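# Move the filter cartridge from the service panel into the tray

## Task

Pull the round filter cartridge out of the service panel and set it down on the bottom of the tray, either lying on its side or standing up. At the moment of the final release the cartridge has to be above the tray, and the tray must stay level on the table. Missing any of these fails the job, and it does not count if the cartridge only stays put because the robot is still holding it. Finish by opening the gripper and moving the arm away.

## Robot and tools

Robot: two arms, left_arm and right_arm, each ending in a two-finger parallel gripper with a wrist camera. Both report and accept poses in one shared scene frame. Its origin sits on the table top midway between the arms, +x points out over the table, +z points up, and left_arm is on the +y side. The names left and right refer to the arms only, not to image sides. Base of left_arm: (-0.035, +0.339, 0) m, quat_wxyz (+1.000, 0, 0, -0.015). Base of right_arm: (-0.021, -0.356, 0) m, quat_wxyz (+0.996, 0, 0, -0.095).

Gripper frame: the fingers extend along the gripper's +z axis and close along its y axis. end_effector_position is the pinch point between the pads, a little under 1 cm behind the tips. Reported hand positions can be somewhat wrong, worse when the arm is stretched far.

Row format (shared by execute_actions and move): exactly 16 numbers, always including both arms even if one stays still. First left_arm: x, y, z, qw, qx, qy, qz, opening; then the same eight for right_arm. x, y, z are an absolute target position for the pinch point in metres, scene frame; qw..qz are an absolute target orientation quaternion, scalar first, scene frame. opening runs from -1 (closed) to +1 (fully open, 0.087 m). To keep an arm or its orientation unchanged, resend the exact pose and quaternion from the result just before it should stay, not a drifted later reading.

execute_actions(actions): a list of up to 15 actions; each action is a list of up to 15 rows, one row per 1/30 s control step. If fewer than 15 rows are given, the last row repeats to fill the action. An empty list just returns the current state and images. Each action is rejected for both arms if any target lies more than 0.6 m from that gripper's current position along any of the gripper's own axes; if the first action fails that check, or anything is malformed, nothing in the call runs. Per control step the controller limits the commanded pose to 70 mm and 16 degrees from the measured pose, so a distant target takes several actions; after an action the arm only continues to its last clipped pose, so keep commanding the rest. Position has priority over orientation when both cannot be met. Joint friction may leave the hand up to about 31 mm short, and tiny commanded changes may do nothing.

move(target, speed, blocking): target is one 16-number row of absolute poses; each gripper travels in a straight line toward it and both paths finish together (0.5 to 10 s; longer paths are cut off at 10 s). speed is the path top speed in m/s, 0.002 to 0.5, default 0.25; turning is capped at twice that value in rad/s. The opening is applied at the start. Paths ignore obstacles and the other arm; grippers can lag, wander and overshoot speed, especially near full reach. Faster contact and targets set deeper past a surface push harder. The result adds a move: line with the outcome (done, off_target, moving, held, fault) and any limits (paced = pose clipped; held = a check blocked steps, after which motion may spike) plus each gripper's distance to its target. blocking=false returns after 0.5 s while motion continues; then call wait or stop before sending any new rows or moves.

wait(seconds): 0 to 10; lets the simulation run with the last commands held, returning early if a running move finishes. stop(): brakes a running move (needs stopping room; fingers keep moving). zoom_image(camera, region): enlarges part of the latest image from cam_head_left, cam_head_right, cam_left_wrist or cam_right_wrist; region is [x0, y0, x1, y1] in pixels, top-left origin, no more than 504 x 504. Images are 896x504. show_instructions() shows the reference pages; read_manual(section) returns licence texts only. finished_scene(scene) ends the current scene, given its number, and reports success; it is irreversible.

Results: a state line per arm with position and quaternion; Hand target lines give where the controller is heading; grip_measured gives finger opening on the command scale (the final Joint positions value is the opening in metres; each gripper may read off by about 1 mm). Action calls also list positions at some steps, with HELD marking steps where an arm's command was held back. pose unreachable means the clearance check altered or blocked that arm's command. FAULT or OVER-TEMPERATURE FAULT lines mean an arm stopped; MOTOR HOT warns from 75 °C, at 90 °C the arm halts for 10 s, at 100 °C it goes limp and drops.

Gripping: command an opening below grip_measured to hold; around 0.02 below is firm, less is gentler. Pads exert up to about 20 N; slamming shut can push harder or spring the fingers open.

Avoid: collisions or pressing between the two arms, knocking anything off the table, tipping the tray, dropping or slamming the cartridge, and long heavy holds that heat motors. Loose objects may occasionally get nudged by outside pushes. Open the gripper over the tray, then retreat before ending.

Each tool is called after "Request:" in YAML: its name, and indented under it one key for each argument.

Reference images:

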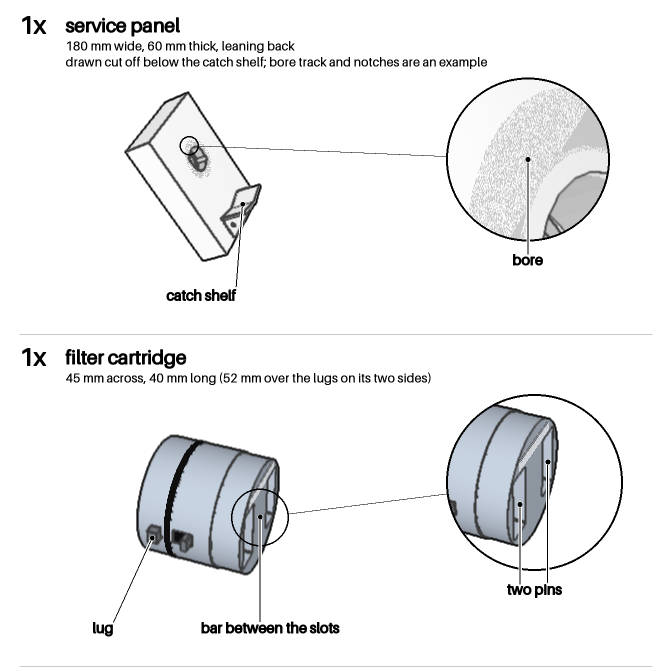

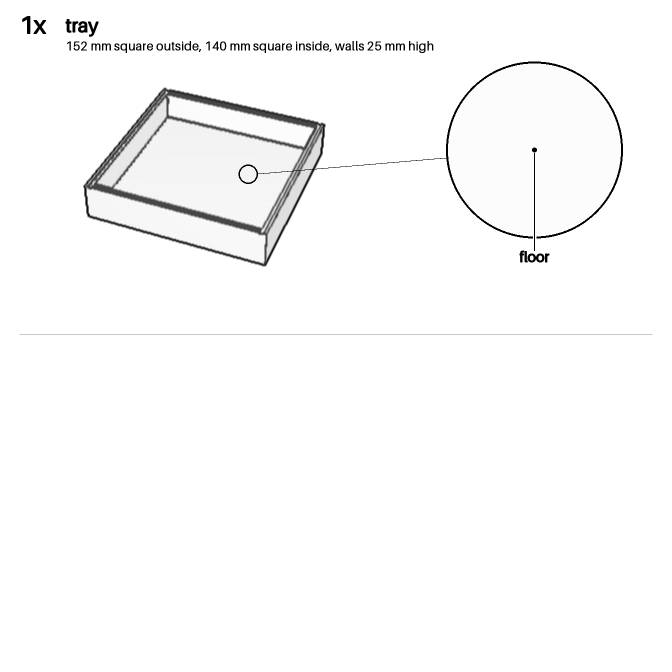

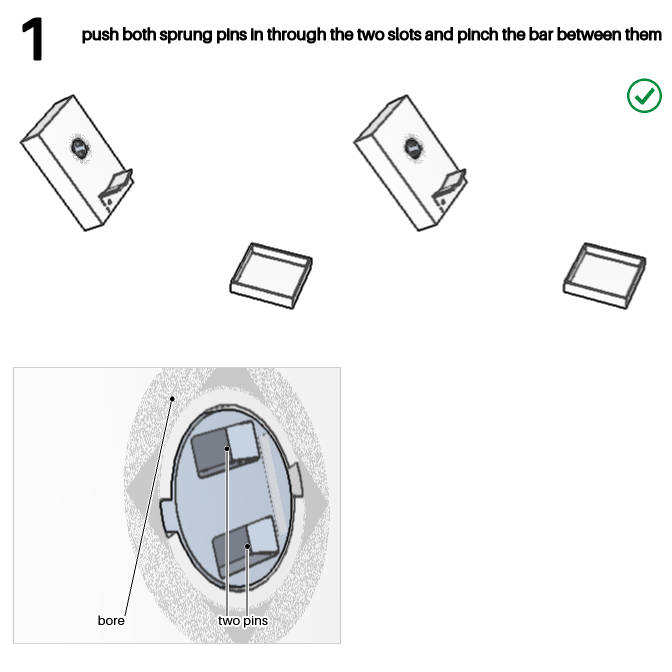

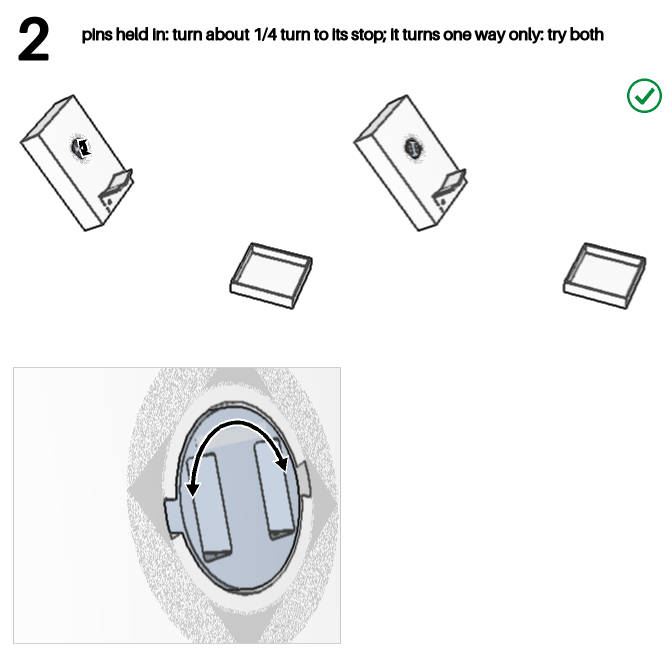

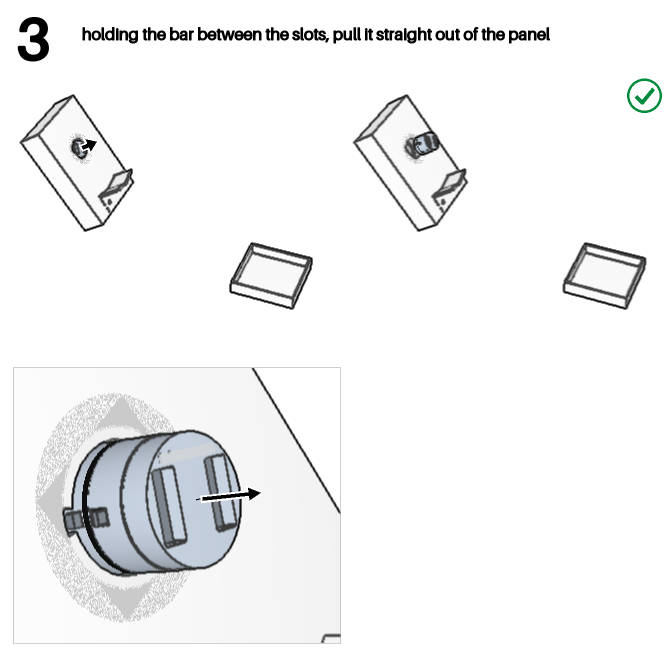

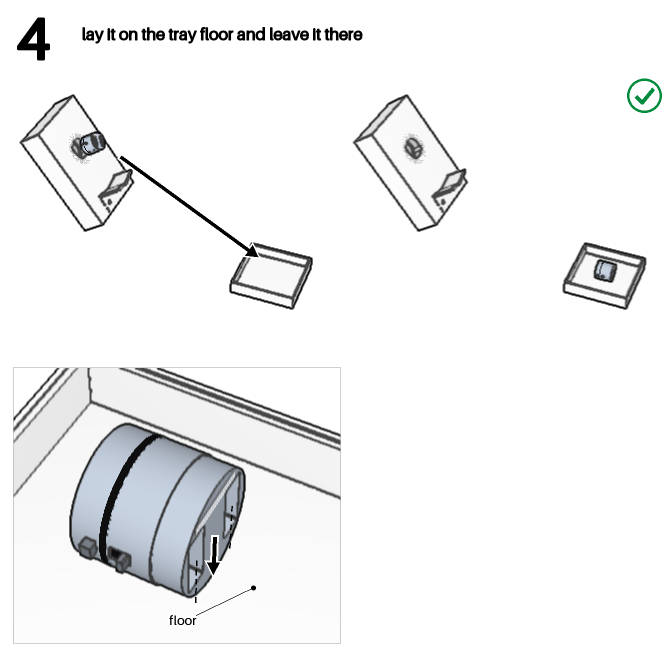

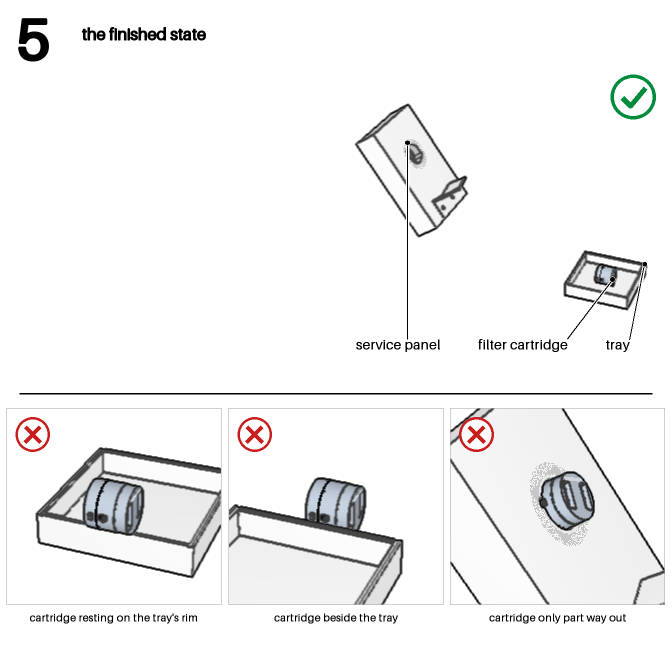

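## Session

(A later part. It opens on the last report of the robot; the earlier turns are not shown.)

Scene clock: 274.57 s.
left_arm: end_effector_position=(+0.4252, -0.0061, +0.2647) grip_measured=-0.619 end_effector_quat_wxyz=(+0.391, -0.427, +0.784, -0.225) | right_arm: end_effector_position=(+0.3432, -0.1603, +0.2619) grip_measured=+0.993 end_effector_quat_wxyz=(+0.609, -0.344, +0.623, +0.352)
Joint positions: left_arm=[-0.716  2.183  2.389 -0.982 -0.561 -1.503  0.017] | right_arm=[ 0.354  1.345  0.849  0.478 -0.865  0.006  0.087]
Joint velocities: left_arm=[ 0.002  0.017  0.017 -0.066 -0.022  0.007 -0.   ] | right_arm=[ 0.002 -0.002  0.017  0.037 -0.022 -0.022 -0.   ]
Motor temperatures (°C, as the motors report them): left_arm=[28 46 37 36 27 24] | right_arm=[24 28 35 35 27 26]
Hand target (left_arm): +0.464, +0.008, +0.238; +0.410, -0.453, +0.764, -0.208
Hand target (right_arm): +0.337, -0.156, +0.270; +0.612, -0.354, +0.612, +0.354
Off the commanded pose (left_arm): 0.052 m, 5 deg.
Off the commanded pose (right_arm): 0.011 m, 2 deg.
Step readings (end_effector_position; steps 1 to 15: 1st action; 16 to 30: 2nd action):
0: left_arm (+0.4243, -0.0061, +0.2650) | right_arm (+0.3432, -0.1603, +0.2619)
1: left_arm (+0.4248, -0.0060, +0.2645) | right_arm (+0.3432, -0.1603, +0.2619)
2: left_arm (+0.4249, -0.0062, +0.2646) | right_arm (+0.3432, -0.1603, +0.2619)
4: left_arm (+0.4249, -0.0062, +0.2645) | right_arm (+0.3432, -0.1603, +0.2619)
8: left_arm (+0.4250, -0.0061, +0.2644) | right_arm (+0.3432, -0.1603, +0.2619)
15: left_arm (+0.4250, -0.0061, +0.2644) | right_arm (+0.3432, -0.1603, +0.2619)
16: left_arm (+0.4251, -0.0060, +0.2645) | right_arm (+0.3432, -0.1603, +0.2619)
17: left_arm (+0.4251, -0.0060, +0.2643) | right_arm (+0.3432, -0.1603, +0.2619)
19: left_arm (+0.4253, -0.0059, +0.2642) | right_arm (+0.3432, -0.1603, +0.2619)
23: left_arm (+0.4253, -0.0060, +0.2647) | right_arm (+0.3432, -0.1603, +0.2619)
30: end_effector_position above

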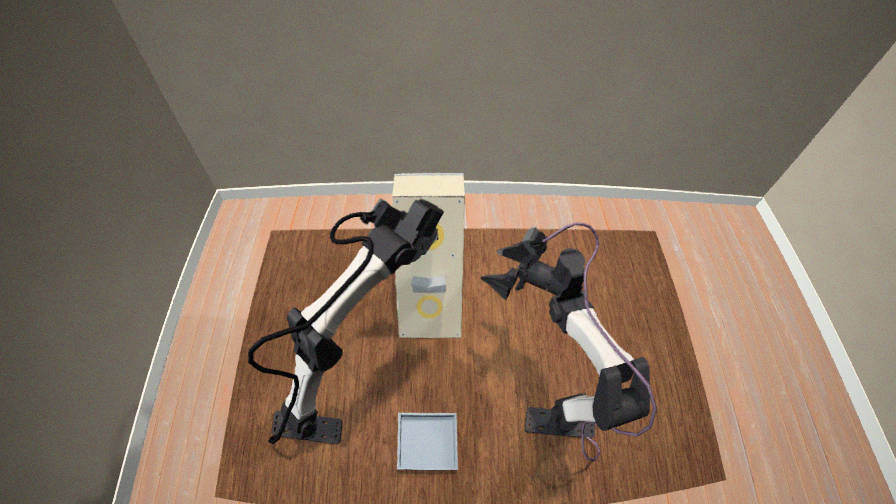

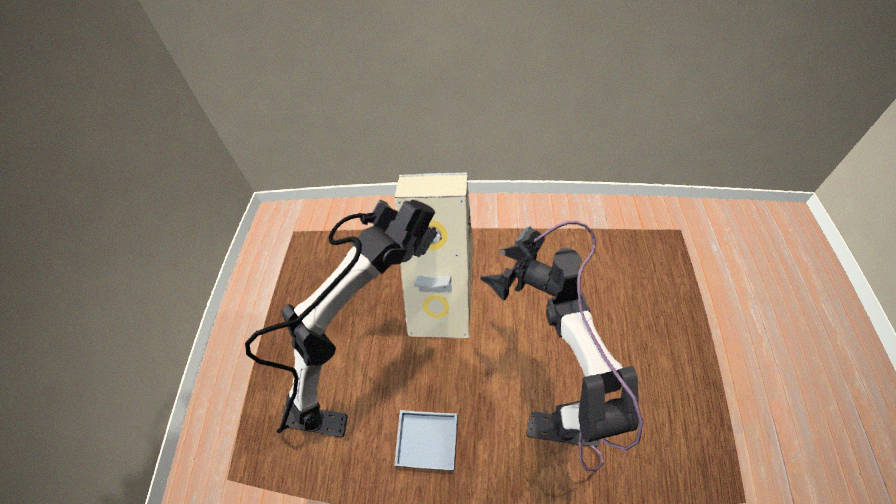

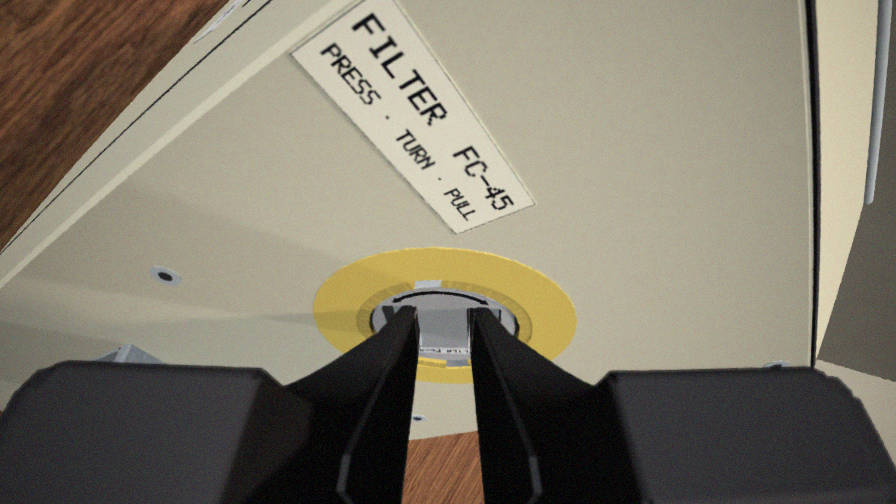

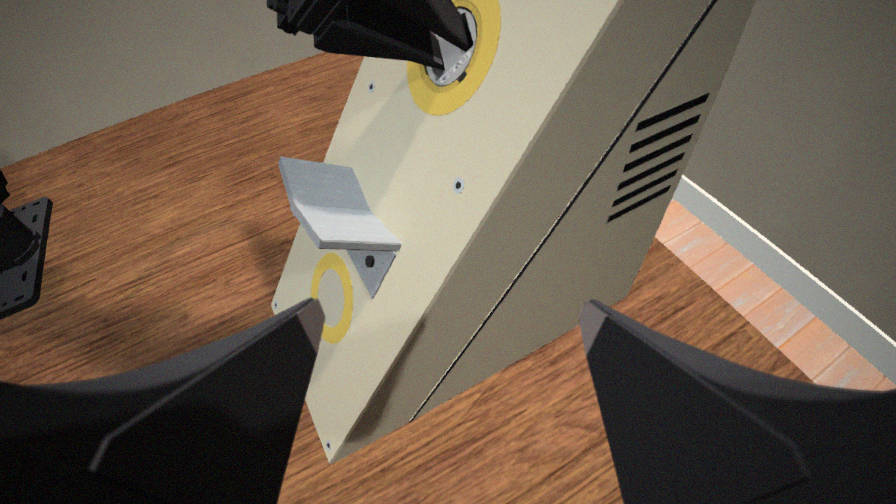

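Request:
execute_actions:
  actions:
    - [[0.464,-0.004,0.2400,0.405,-0.443,0.7700,-0.2180,-0.62,0.337,-0.156,0.27,0.612,-0.354,0.612,0.354,1]]
    - [[0.466,-0.012,0.2370,0.402,-0.438,0.7740,-0.2230,-0.62,0.337,-0.156,0.27,0.612,-0.354,0.612,0.354,1]]

Request:
zoom_image:
  camera: "cam_left_wrist"
  region: [320,170,580,390]

Scene clock: 277.83 s.
left_arm: end_effector_position=(+0.4250, -0.0069, +0.2645) grip_measured=-0.619 end_effector_quat_wxyz=(+0.391, -0.420, +0.789, -0.221) | right_arm: end_effector_position=(+0.3432, -0.1603, +0.2619) grip_measured=+0.993 end_effector_quat_wxyz=(+0.609, -0.344, +0.623, +0.352)
Joint positions: left_arm=[-0.716  2.196  2.414 -0.997 -0.557 -1.486  0.017] | right_arm=[ 0.354  1.345  0.849  0.478 -0.865  0.006  0.087]
Joint velocities: left_arm=[ 0.012  0.002  0.007 -0.022 -0.007 -0.066 -0.001] | right_arm=[-0.007  0.007 -0.002 -0.007  0.007  0.081 -0.001]
Motor temperatures (°C, as the motors report them): left_arm=[28 45 37 37 27 24] | right_arm=[24 29 35 35 27 26]
Hand target (left_arm): +0.461, -0.008, +0.237; +0.402, -0.438, +0.773, -0.222
Hand target (right_arm): +0.337, -0.156, +0.270; +0.612, -0.354, +0.612, +0.354
Off the commanded pose (left_arm): 0.050 m, 3 deg.
Off the commanded pose (right_arm): 0.011 m, 2 deg.
Step readings (end_effector_position; steps 1 to 15: 1st action; 16 to 30: 2nd action):
0: left_arm (+0.4252, -0.0061, +0.2647) | right_arm (+0.3432, -0.1603, +0.2619)
1: left_arm (+0.4250, -0.0063, +0.2646) | right_arm (+0.3432, -0.1603, +0.2619)
2: left_arm (+0.4249, -0.0064, +0.2645) | right_arm (+0.3432, -0.1603, +0.2619)
4: left_arm (+0.4249, -0.0064, +0.2644) | right_arm (+0.3432, -0.1603, +0.2619)
8: left_arm (+0.4248, -0.0063, +0.2644) | right_arm (+0.3432, -0.1603, +0.2619)
15: left_arm (+0.4249, -0.0064, +0.2644) | right_arm (+0.3432, -0.1603, +0.2619)
16: left_arm (+0.4251, -0.0068, +0.2645) | right_arm (+0.3432, -0.1603, +0.2619)
17: left_arm (+0.4251, -0.0068, +0.2645) | right_arm (+0.3432, -0.1603, +0.2619)
19: left_arm (+0.4251, -0.0069, +0.2646) | right_arm (+0.3432, -0.1603, +0.2619)
23: left_arm (+0.4250, -0.0069, +0.2645) | right_arm (+0.3432, -0.1603, +0.2619)
30: end_effector_position above

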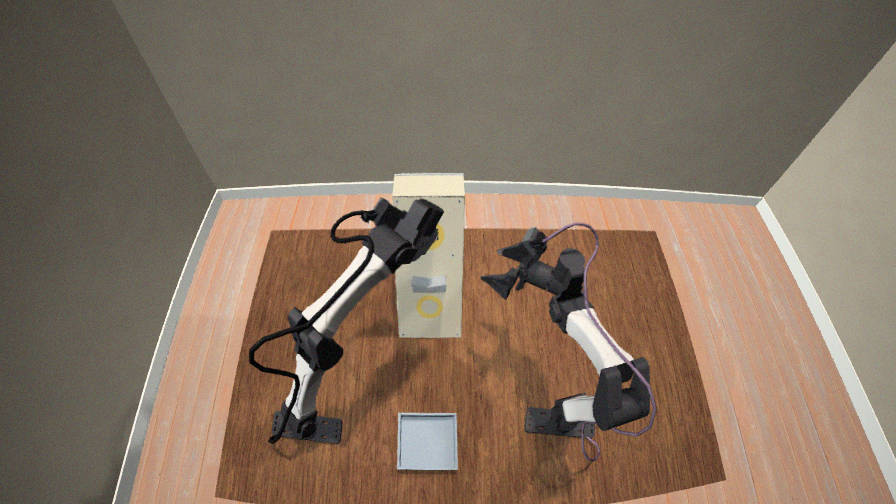

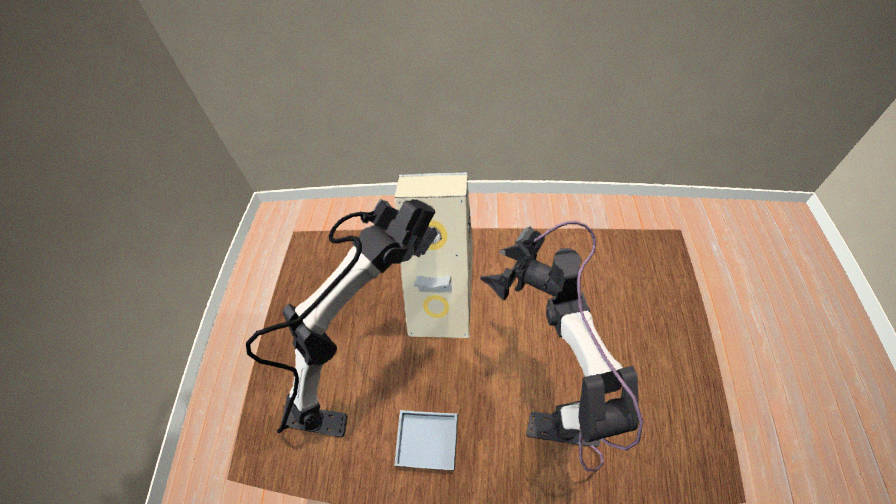

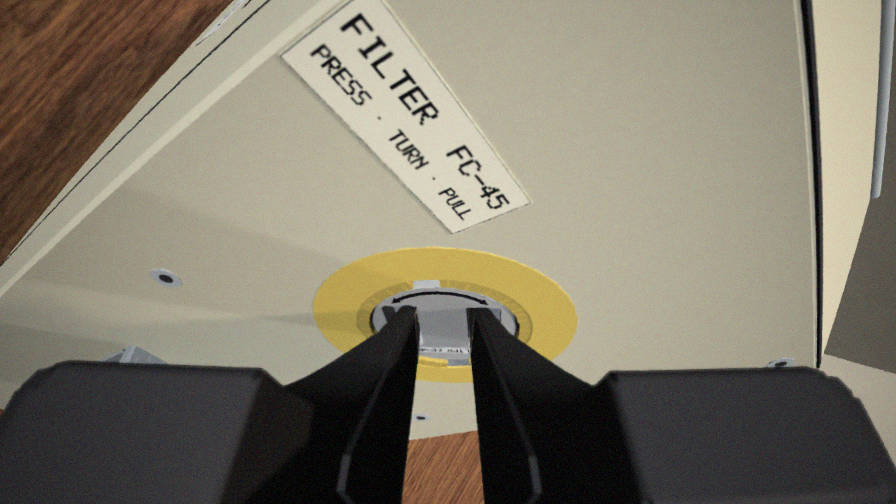

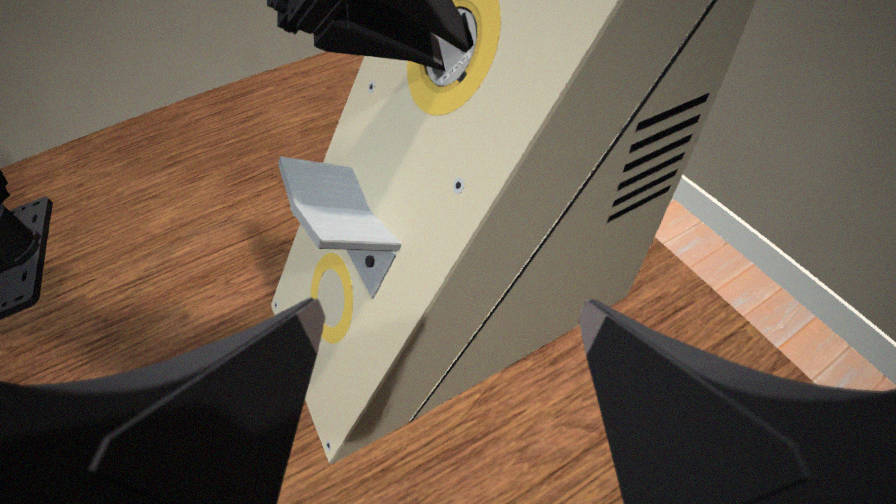

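Region (320, 170, 580, 390) of cam_left_wrist's 896x504 image, scaled by 1.938, with more detail than that image has; it fills the top 426 rows of this view, and the rest is white.

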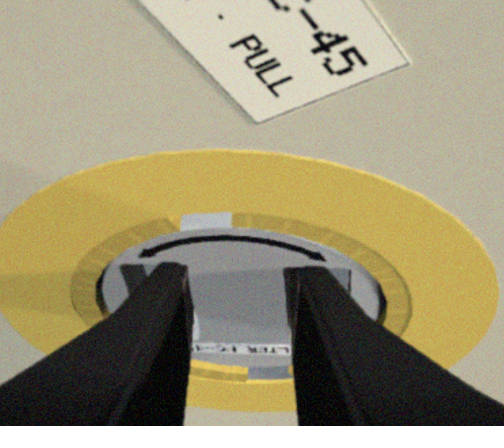

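Request:
execute_actions:
  actions:
    - [[0.458,-0.008,0.2420,0.402,-0.430,0.7780,-0.2230,-0.675,0.337,-0.156,0.27,0.612,-0.354,0.612,0.354,1]]
    - [[0.454,-0.007,0.2450,0.422,-0.385,0.797,-0.203,-0.675,0.337,-0.156,0.27,0.612,-0.354,0.612,0.354,1]]
    - [[0.454,-0.007,0.2450,0.4338,-0.3379,0.8157,-0.1797,-0.675,0.337,-0.156,0.27,0.612,-0.354,0.612,0.354,1]]

Request:
zoom_image:
  camera: "cam_left_wrist"
  region: [320,170,580,390]

Scene clock: 284.90 s.
left_arm: end_effector_position=(+0.4245, -0.0065, +0.2650) grip_measured=-0.604 end_effector_quat_wxyz=(+0.410, -0.351, +0.819, -0.197) | right_arm: end_effector_position=(+0.3432, -0.1603, +0.2619) grip_measured=+0.993 end_effector_quat_wxyz=(+0.609, -0.344, +0.623, +0.352)
Joint positions: left_arm=[-0.716  2.212  2.45  -0.999 -0.55  -1.313  0.017] | right_arm=[ 0.354  1.345  0.849  0.478 -0.865  0.006  0.087]
Joint velocities: left_arm=[ 0.017 -0.007  0.017 -0.051 -0.007 -0.007 -0.001] | right_arm=[-0.007 -0.012 -0.002 -0.051  0.007  0.007  0.001]
Motor temperatures (°C, as the motors report them): left_arm=[28 44 37 39 27 24] | right_arm=[24 29 35 35 27 26]
Hand target (left_arm): +0.451, -0.005, +0.245; +0.432, -0.339, +0.816, -0.178
Hand target (right_arm): +0.337, -0.156, +0.270; +0.612, -0.354, +0.612, +0.354
Off the commanded pose (left_arm): 0.036 m, 4 deg.
Off the commanded pose (right_arm): 0.011 m, 2 deg.
Step readings (end_effector_position; steps 1 to 15: 1st action; 16 to 30: 2nd action; 31 to 45: 3rd action):
0: left_arm (+0.4250, -0.0069, +0.2645) | right_arm (+0.3432, -0.1603, +0.2619)
1: left_arm (+0.4249, -0.0068, +0.2643) | right_arm (+0.3432, -0.1603, +0.2619)
2: left_arm (+0.4248, -0.0068, +0.2643) | right_arm (+0.3432, -0.1603, +0.2619)
4: left_arm (+0.4248, -0.0067, +0.2643) | right_arm (+0.3432, -0.1603, +0.2619)
8: left_arm (+0.4248, -0.0067, +0.2642) | right_arm (+0.3432, -0.1603, +0.2619)
15: left_arm (+0.4248, -0.0067, +0.2642) | right_arm (+0.3432, -0.1603, +0.2619)
16: left_arm (+0.4247, -0.0063, +0.2645) | right_arm (+0.3432, -0.1603, +0.2619)
17: left_arm (+0.4246, -0.0061, +0.2649) | right_arm (+0.3432, -0.1603, +0.2619)
19: left_arm (+0.4247, -0.0061, +0.2650) | right_arm (+0.3432, -0.1603, +0.2619)
23: left_arm (+0.4247, -0.0060, +0.2650) | right_arm (+0.3432, -0.1603, +0.2619)
30: left_arm (+0.4248, -0.0060, +0.2650) | right_arm (+0.3432, -0.1603, +0.2619)
31: left_arm (+0.4247, -0.0061, +0.2652) | right_arm (+0.3432, -0.1603, +0.2619)
32: left_arm (+0.4248, -0.0062, +0.2652) | right_arm (+0.3432, -0.1603, +0.2619)
34: left_arm (+0.4247, -0.0063, +0.2652) | right_arm (+0.3432, -0.1603, +0.2619)
38: left_arm (+0.4245, -0.0065, +0.2651) | right_arm (+0.3432, -0.1603, +0.2619)
45: end_effector_position above

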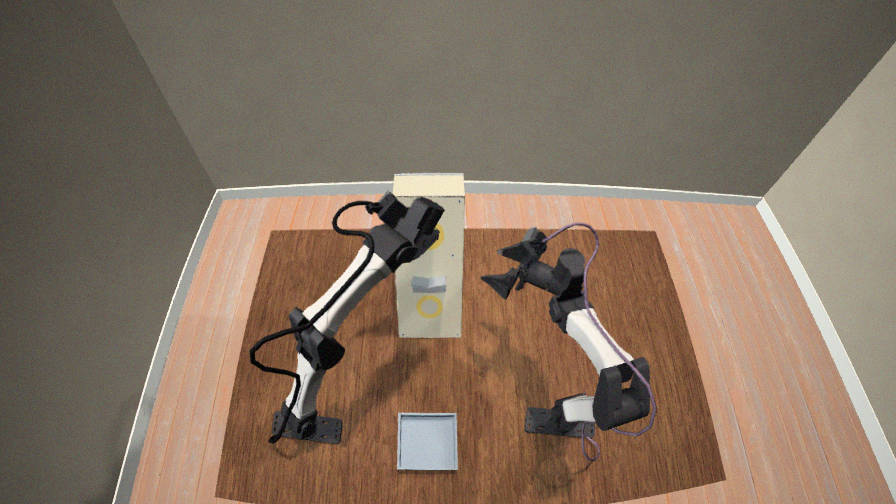

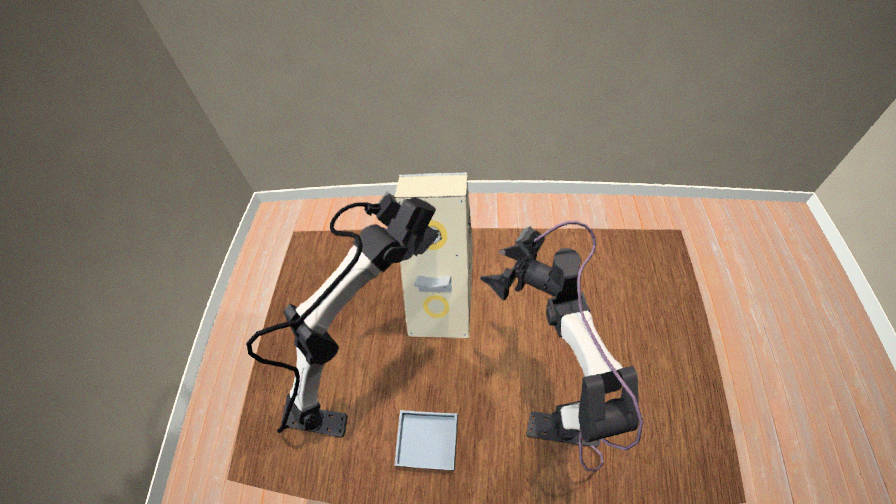

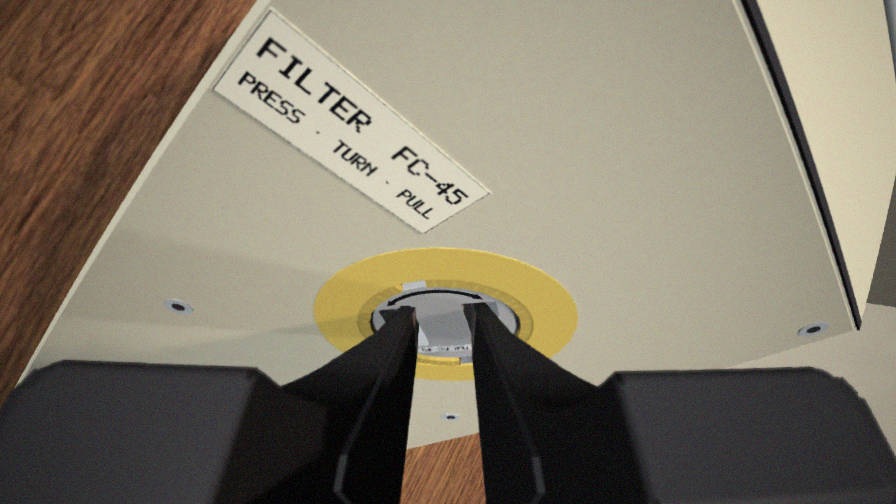

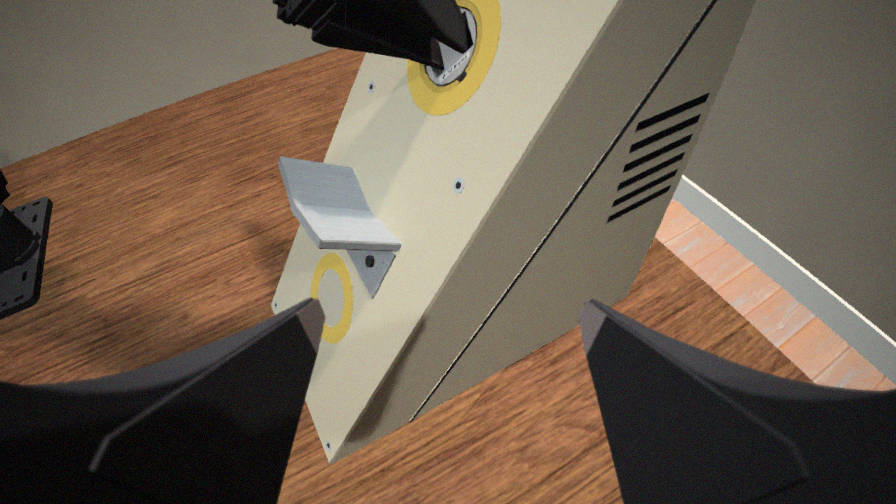

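Region (320, 170, 580, 390) of cam_left_wrist's 896x504 image, scaled by 1.938, with more detail than that image has; it fills the top 426 rows of this view, and the rest is white.

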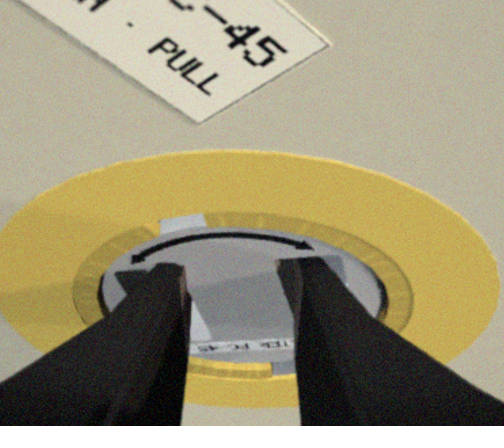

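Request:
execute_actions:
  actions:
    - [[0.456,-0.007,0.2435,0.4087,-0.4347,0.7685,-0.2312,-0.62,0.337,-0.156,0.27,0.612,-0.354,0.612,0.354,1]]
    - [[0.458,-0.007,0.2420,0.400,-0.465,0.750,-0.247,-0.675,0.337,-0.156,0.27,0.612,-0.354,0.612,0.354,1]]
    - [[0.458,-0.007,0.2420,0.3798,-0.519,0.7143,-0.276,-0.675,0.337,-0.156,0.27,0.612,-0.354,0.612,0.354,1]]

Request:
zoom_image:
  camera: "cam_left_wrist"
  region: [320,170,580,390]

Scene clock: 289.60 s.
left_arm: end_effector_position=(+0.4247, -0.0077, +0.2640) grip_measured=-0.657 end_effector_quat_wxyz=(+0.367, -0.493, +0.743, -0.264) | right_arm: end_effector_position=(+0.3432, -0.1603, +0.2619) grip_measured=+0.993 end_effector_quat_wxyz=(+0.609, -0.344, +0.623, +0.352)
Joint positions: left_arm=[-0.716  2.122  2.258 -0.901 -0.552 -1.677  0.015] | right_arm=[ 0.354  1.345  0.849  0.478 -0.865  0.006  0.087]
Joint velocities: left_arm=[ 0.012 -0.022 -0.066  0.066 -0.007 -0.037  0.001] | right_arm=[-0.002  0.007 -0.007  0.022  0.051 -0.022 -0.001]
Motor temperatures (°C, as the motors report them): left_arm=[28 44 37 39 27 24] | right_arm=[24 29 35 35 27 26]
Hand target (left_arm): +0.454, -0.004, +0.242; +0.378, -0.520, +0.716, -0.271
Hand target (right_arm): +0.337, -0.156, +0.270; +0.612, -0.354, +0.612, +0.354
Off the commanded pose (left_arm): 0.040 m, 5 deg.
Off the commanded pose (right_arm): 0.011 m, 2 deg.
Step readings (end_effector_position; steps 1 to 15: 1st action; 16 to 30: 2nd action; 31 to 45: 3rd action):
0: left_arm (+0.4244, -0.0065, +0.2650) | right_arm (+0.3432, -0.1603, +0.2619)
1: left_arm (+0.4246, -0.0070, +0.2649) | right_arm (+0.3432, -0.1603, +0.2619)
2: left_arm (+0.4244, -0.0072, +0.2646) | right_arm (+0.3432, -0.1603, +0.2619)
4: left_arm (+0.4245, -0.0070, +0.2643) | right_arm (+0.3432, -0.1603, +0.2619)
8: left_arm (+0.4246, -0.0071, +0.2640) | right_arm (+0.3432, -0.1603, +0.2619)
15: left_arm (+0.4247, -0.0073, +0.2638) | right_arm (+0.3432, -0.1603, +0.2619)
16: left_arm (+0.4247, -0.0074, +0.2639) | right_arm (+0.3432, -0.1603, +0.2619)
17: left_arm (+0.4247, -0.0074, +0.2639) | right_arm (+0.3432, -0.1603, +0.2619)
19: left_arm (+0.4246, -0.0074, +0.2638) | right_arm (+0.3432, -0.1603, +0.2619)
23: left_arm (+0.4247, -0.0077, +0.2640) | right_arm (+0.3432, -0.1603, +0.2619)
30: left_arm (+0.4247, -0.0077, +0.2638) | right_arm (+0.3432, -0.1603, +0.2619)
31: left_arm (+0.4247, -0.0078, +0.2640) | right_arm (+0.3432, -0.1603, +0.2619)
32: left_arm (+0.4247, -0.0079, +0.2639) | right_arm (+0.3432, -0.1603, +0.2619)
34: left_arm (+0.4246, -0.0078, +0.2638) | right_arm (+0.3432, -0.1603, +0.2619)
38: left_arm (+0.4247, -0.0077, +0.2638) | right_arm (+0.3432, -0.1603, +0.2619)
45: end_effector_position above

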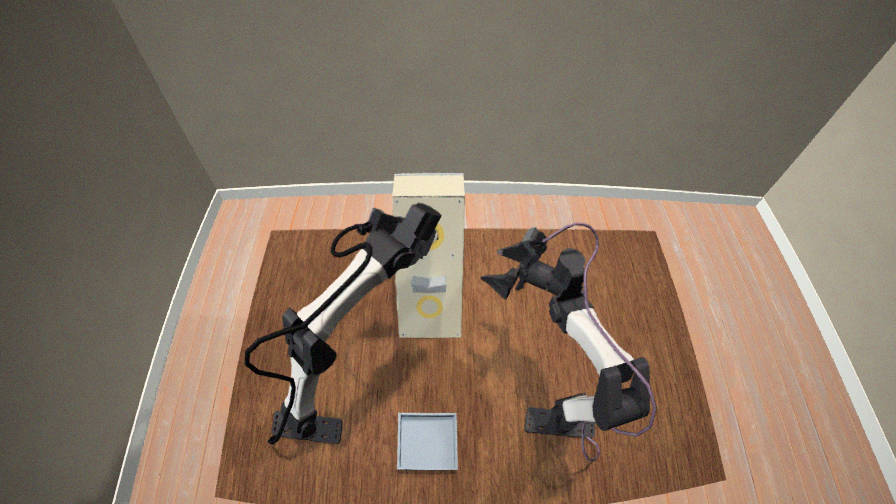

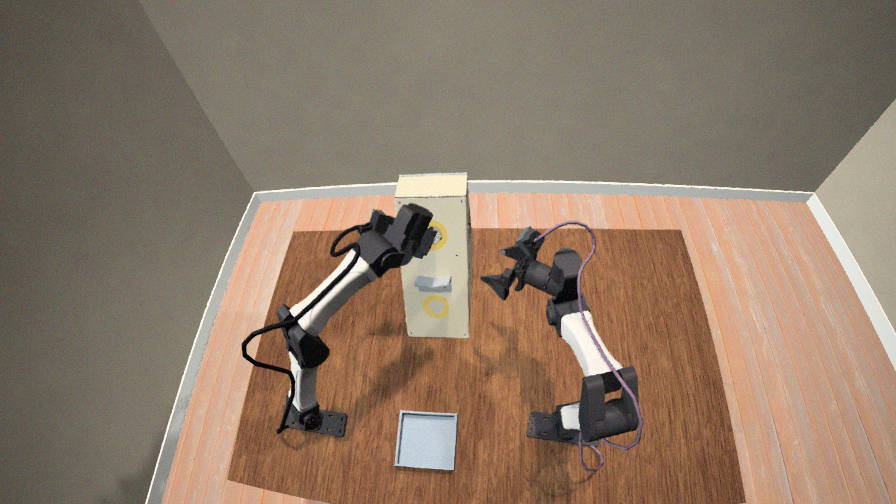

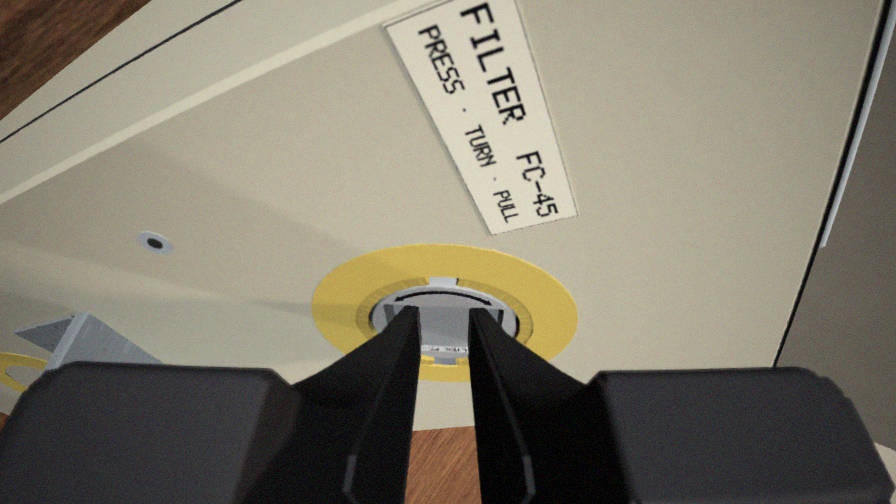

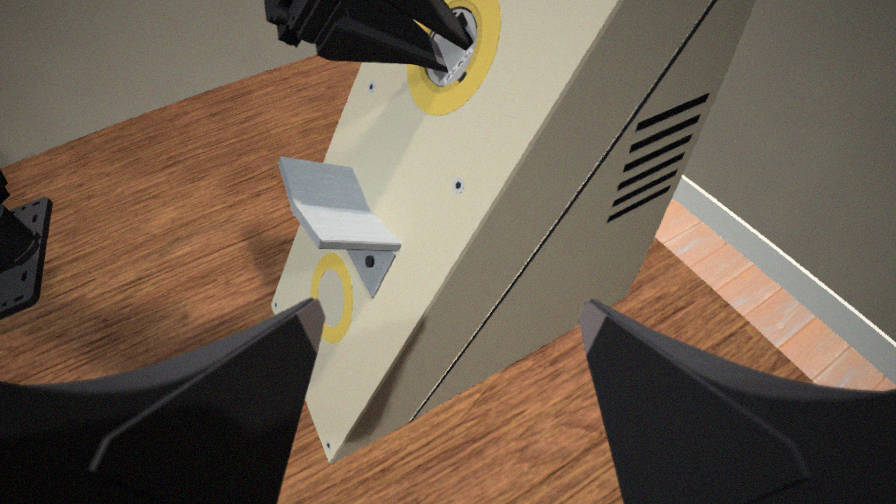

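Region (320, 170, 580, 390) of cam_left_wrist's 896x504 image, scaled by 1.938, with more detail than that image has; it fills the top 426 rows of this view, and the rest is white.

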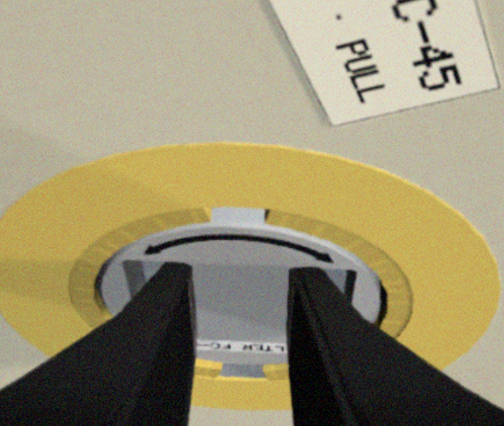

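Request:
execute_actions:
  actions:
    - [[0.454,-0.007,0.2445,0.3596,-0.5675,0.6763,-0.3018,-0.68,0.340,-0.24,0.29,0.64,-0.25,0.64,0.25,1]]
    - [[0.452,-0.007,0.246,0.342,-0.605,0.643,-0.322,-0.68,0.345,-0.32,0.31,0.69,-0.14,0.69,0.14,1]]
    - [[0.452,-0.007,0.246,0.32,-0.647,0.601,-0.344,-0.68,0.35,-0.40,0.33,0.707,0,0.707,0,1]]
    - [[0.452,-0.007,0.246,0.32,-0.647,0.601,-0.344,-0.68,0.35,-0.40,0.33,0.707,0,0.707,0,1]]

Request:
zoom_image:
  camera: "cam_left_wrist"
  region: [320,170,580,390]

Scene clock: 298.53 s.
left_arm: end_effector_position=(+0.4246, -0.0073, +0.2643) grip_measured=-0.657 end_effector_quat_wxyz=(-0.308, +0.626, -0.635, +0.332) | right_arm: end_effector_position=(+0.3475, -0.4008, +0.3167) grip_measured=+0.993 end_effector_quat_wxyz=(+0.699, +0.002, +0.715, +0.005)
Joint positions: left_arm=[-0.723  2.046  2.085 -0.804 -0.553 -2.068  0.015] | right_arm=[-0.04   0.99   0.868  0.099 -0.233  0.004  0.087]
Joint velocities: left_arm=[ 0.022 -0.002 -0.017  0.051  0.037  0.007 -0.   ] | right_arm=[-0.002  0.002 -0.027  0.066  0.037 -0.037 -0.001]
Motor temperatures (°C, as the motors report them): left_arm=[28 43 36 41 27 24] | right_arm=[24 29 35 35 27 26]
Hand target (left_arm): +0.449, -0.005, +0.246; -0.320, +0.643, -0.606, +0.342
Hand target (right_arm): +0.349, -0.400, +0.330; +0.707, +0.000, +0.707, +0.000
Off the commanded pose (left_arm): 0.033 m, 5 deg.
Off the commanded pose (right_arm): 0.014 m, 1 deg.
joint sent to its limit (left arm) — the command would take joint 6 (wrist roll) past its lower limit, so that joint was sent only as far as its limit.
Step readings (end_effector_position; steps 1 to 15: 1st action; 16 to 30: 2nd action; 31 to 45: 3rd action; 46 to 60: 4th action):
0: left_arm (+0.4247, -0.0078, +0.2639) | right_arm (+0.3432, -0.1603, +0.2619)
1: left_arm (+0.4247, -0.0076, +0.2641) | right_arm (+0.3437, -0.1675, +0.2630)
2: left_arm (+0.4246, -0.0076, +0.2641) | right_arm (+0.3430, -0.1835, +0.2640)
4: left_arm (+0.4247, -0.0076, +0.2643) | right_arm (+0.3419, -0.2163, +0.2801)
8: left_arm (+0.4247, -0.0074, +0.2642) | right_arm (+0.3356, -0.2349, +0.3044)
15: left_arm (+0.4247, -0.0074, +0.2641) | right_arm (+0.3348, -0.2358, +0.2951)
16: left_arm (+0.4246, -0.0075, +0.2643) | right_arm (+0.3359, -0.2443, +0.2947)
17: left_arm (+0.4246, -0.0075, +0.2642) | right_arm (+0.3391, -0.2643, +0.2947)
19: left_arm (+0.4246, -0.0073, +0.2641) | right_arm (+0.3421, -0.2981, +0.3015)
23: left_arm (+0.4246, -0.0074, +0.2641) | right_arm (+0.3402, -0.3113, +0.3082)
30: left_arm (+0.4246, -0.0074, +0.2643) | right_arm (+0.3415, -0.3170, +0.3003)
31: left_arm (+0.4246, -0.0074, +0.2642) | right_arm (+0.3420, -0.3252, +0.3000)
32: left_arm (+0.4244, -0.0074, +0.2642) | right_arm (+0.3437, -0.3449, +0.3016)
34: left_arm (+0.4245, -0.0073, +0.2641) | right_arm (+0.3457, -0.3758, +0.3090)
38: left_arm (+0.4245, -0.0074, +0.2640) | right_arm (+0.3468, -0.3882, +0.3198)
45: left_arm (+0.4246, -0.0073, +0.2643) | right_arm (+0.3473, -0.3975, +0.3170)
46: left_arm (+0.4245, -0.0074, +0.2643) | right_arm (+0.3474, -0.3981, +0.3168)
47: left_arm (+0.4245, -0.0074, +0.2641) | right_arm (+0.3474, -0.3986, +0.3167)
49: left_arm (+0.4245, -0.0073, +0.2642) | right_arm (+0.3475, -0.3992, +0.3167)
53: left_arm (+0.4246, -0.0073, +0.2644) | right_arm (+0.3475, -0.4002, +0.3167)
60: end_effector_position above

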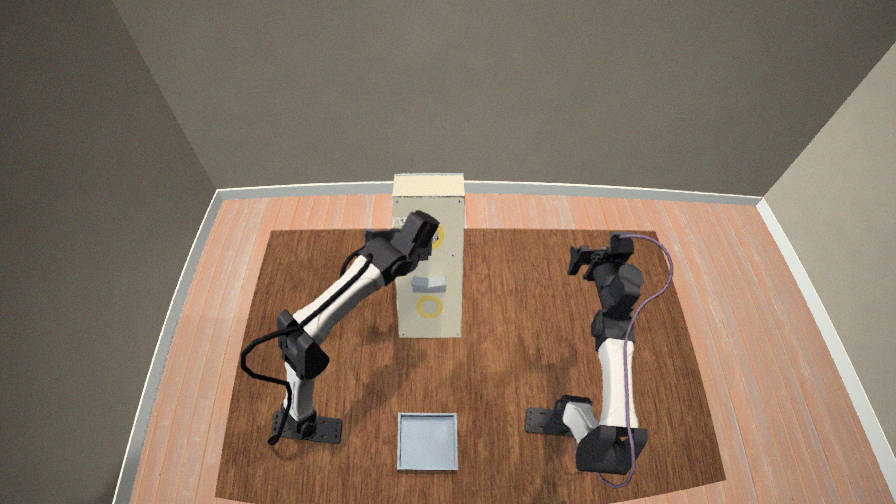

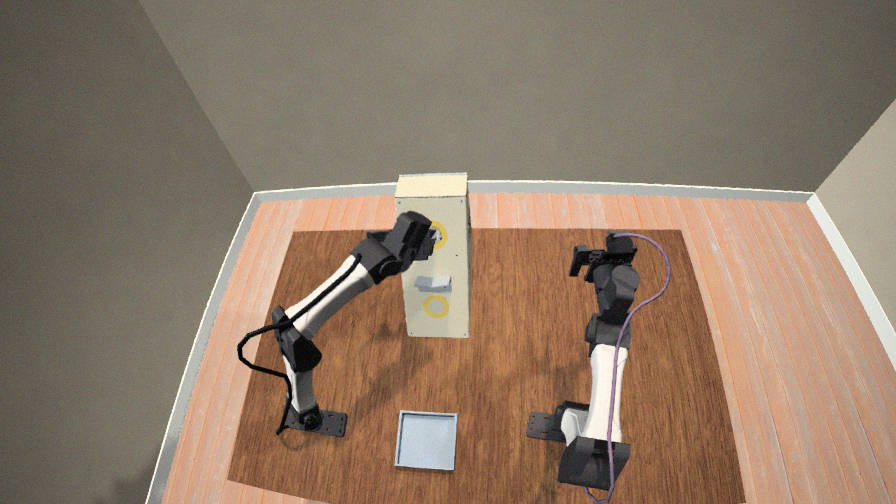

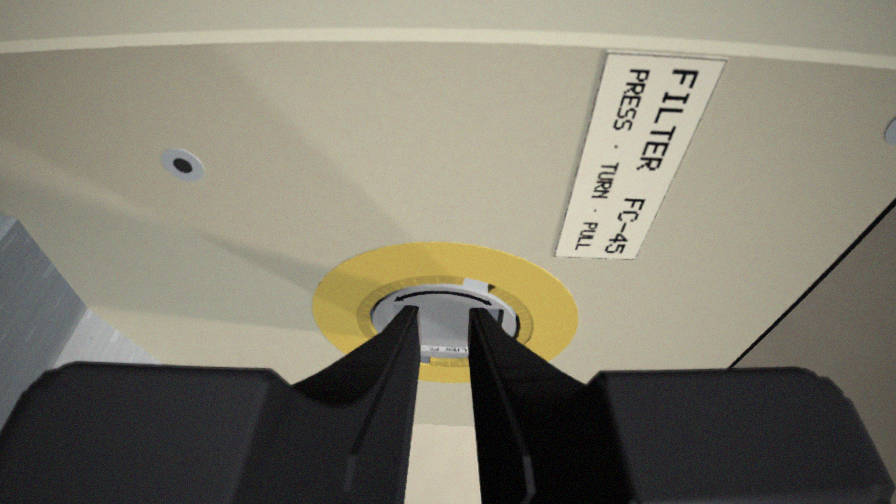

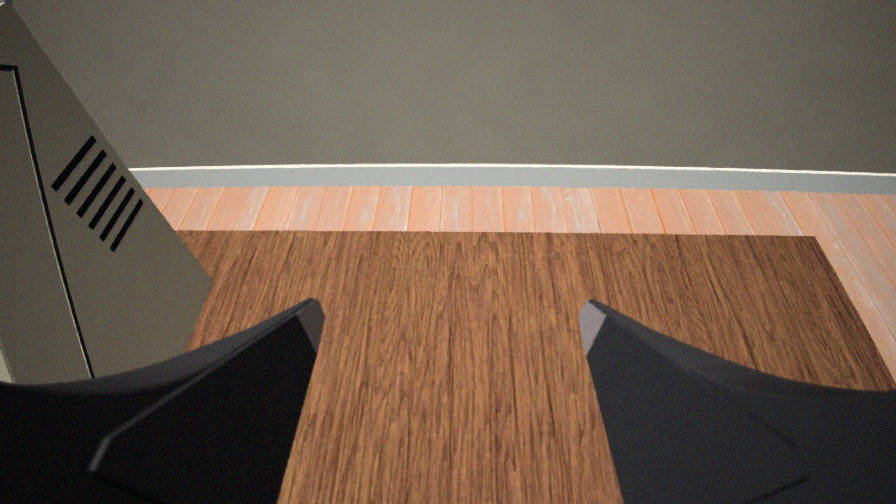

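Region (320, 170, 580, 390) of cam_left_wrist's 896x504 image, scaled by 1.938, with more detail than that image has; it fills the top 426 rows of this view, and the rest is white.

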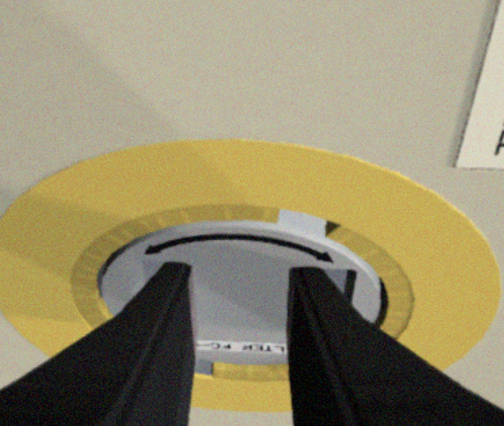

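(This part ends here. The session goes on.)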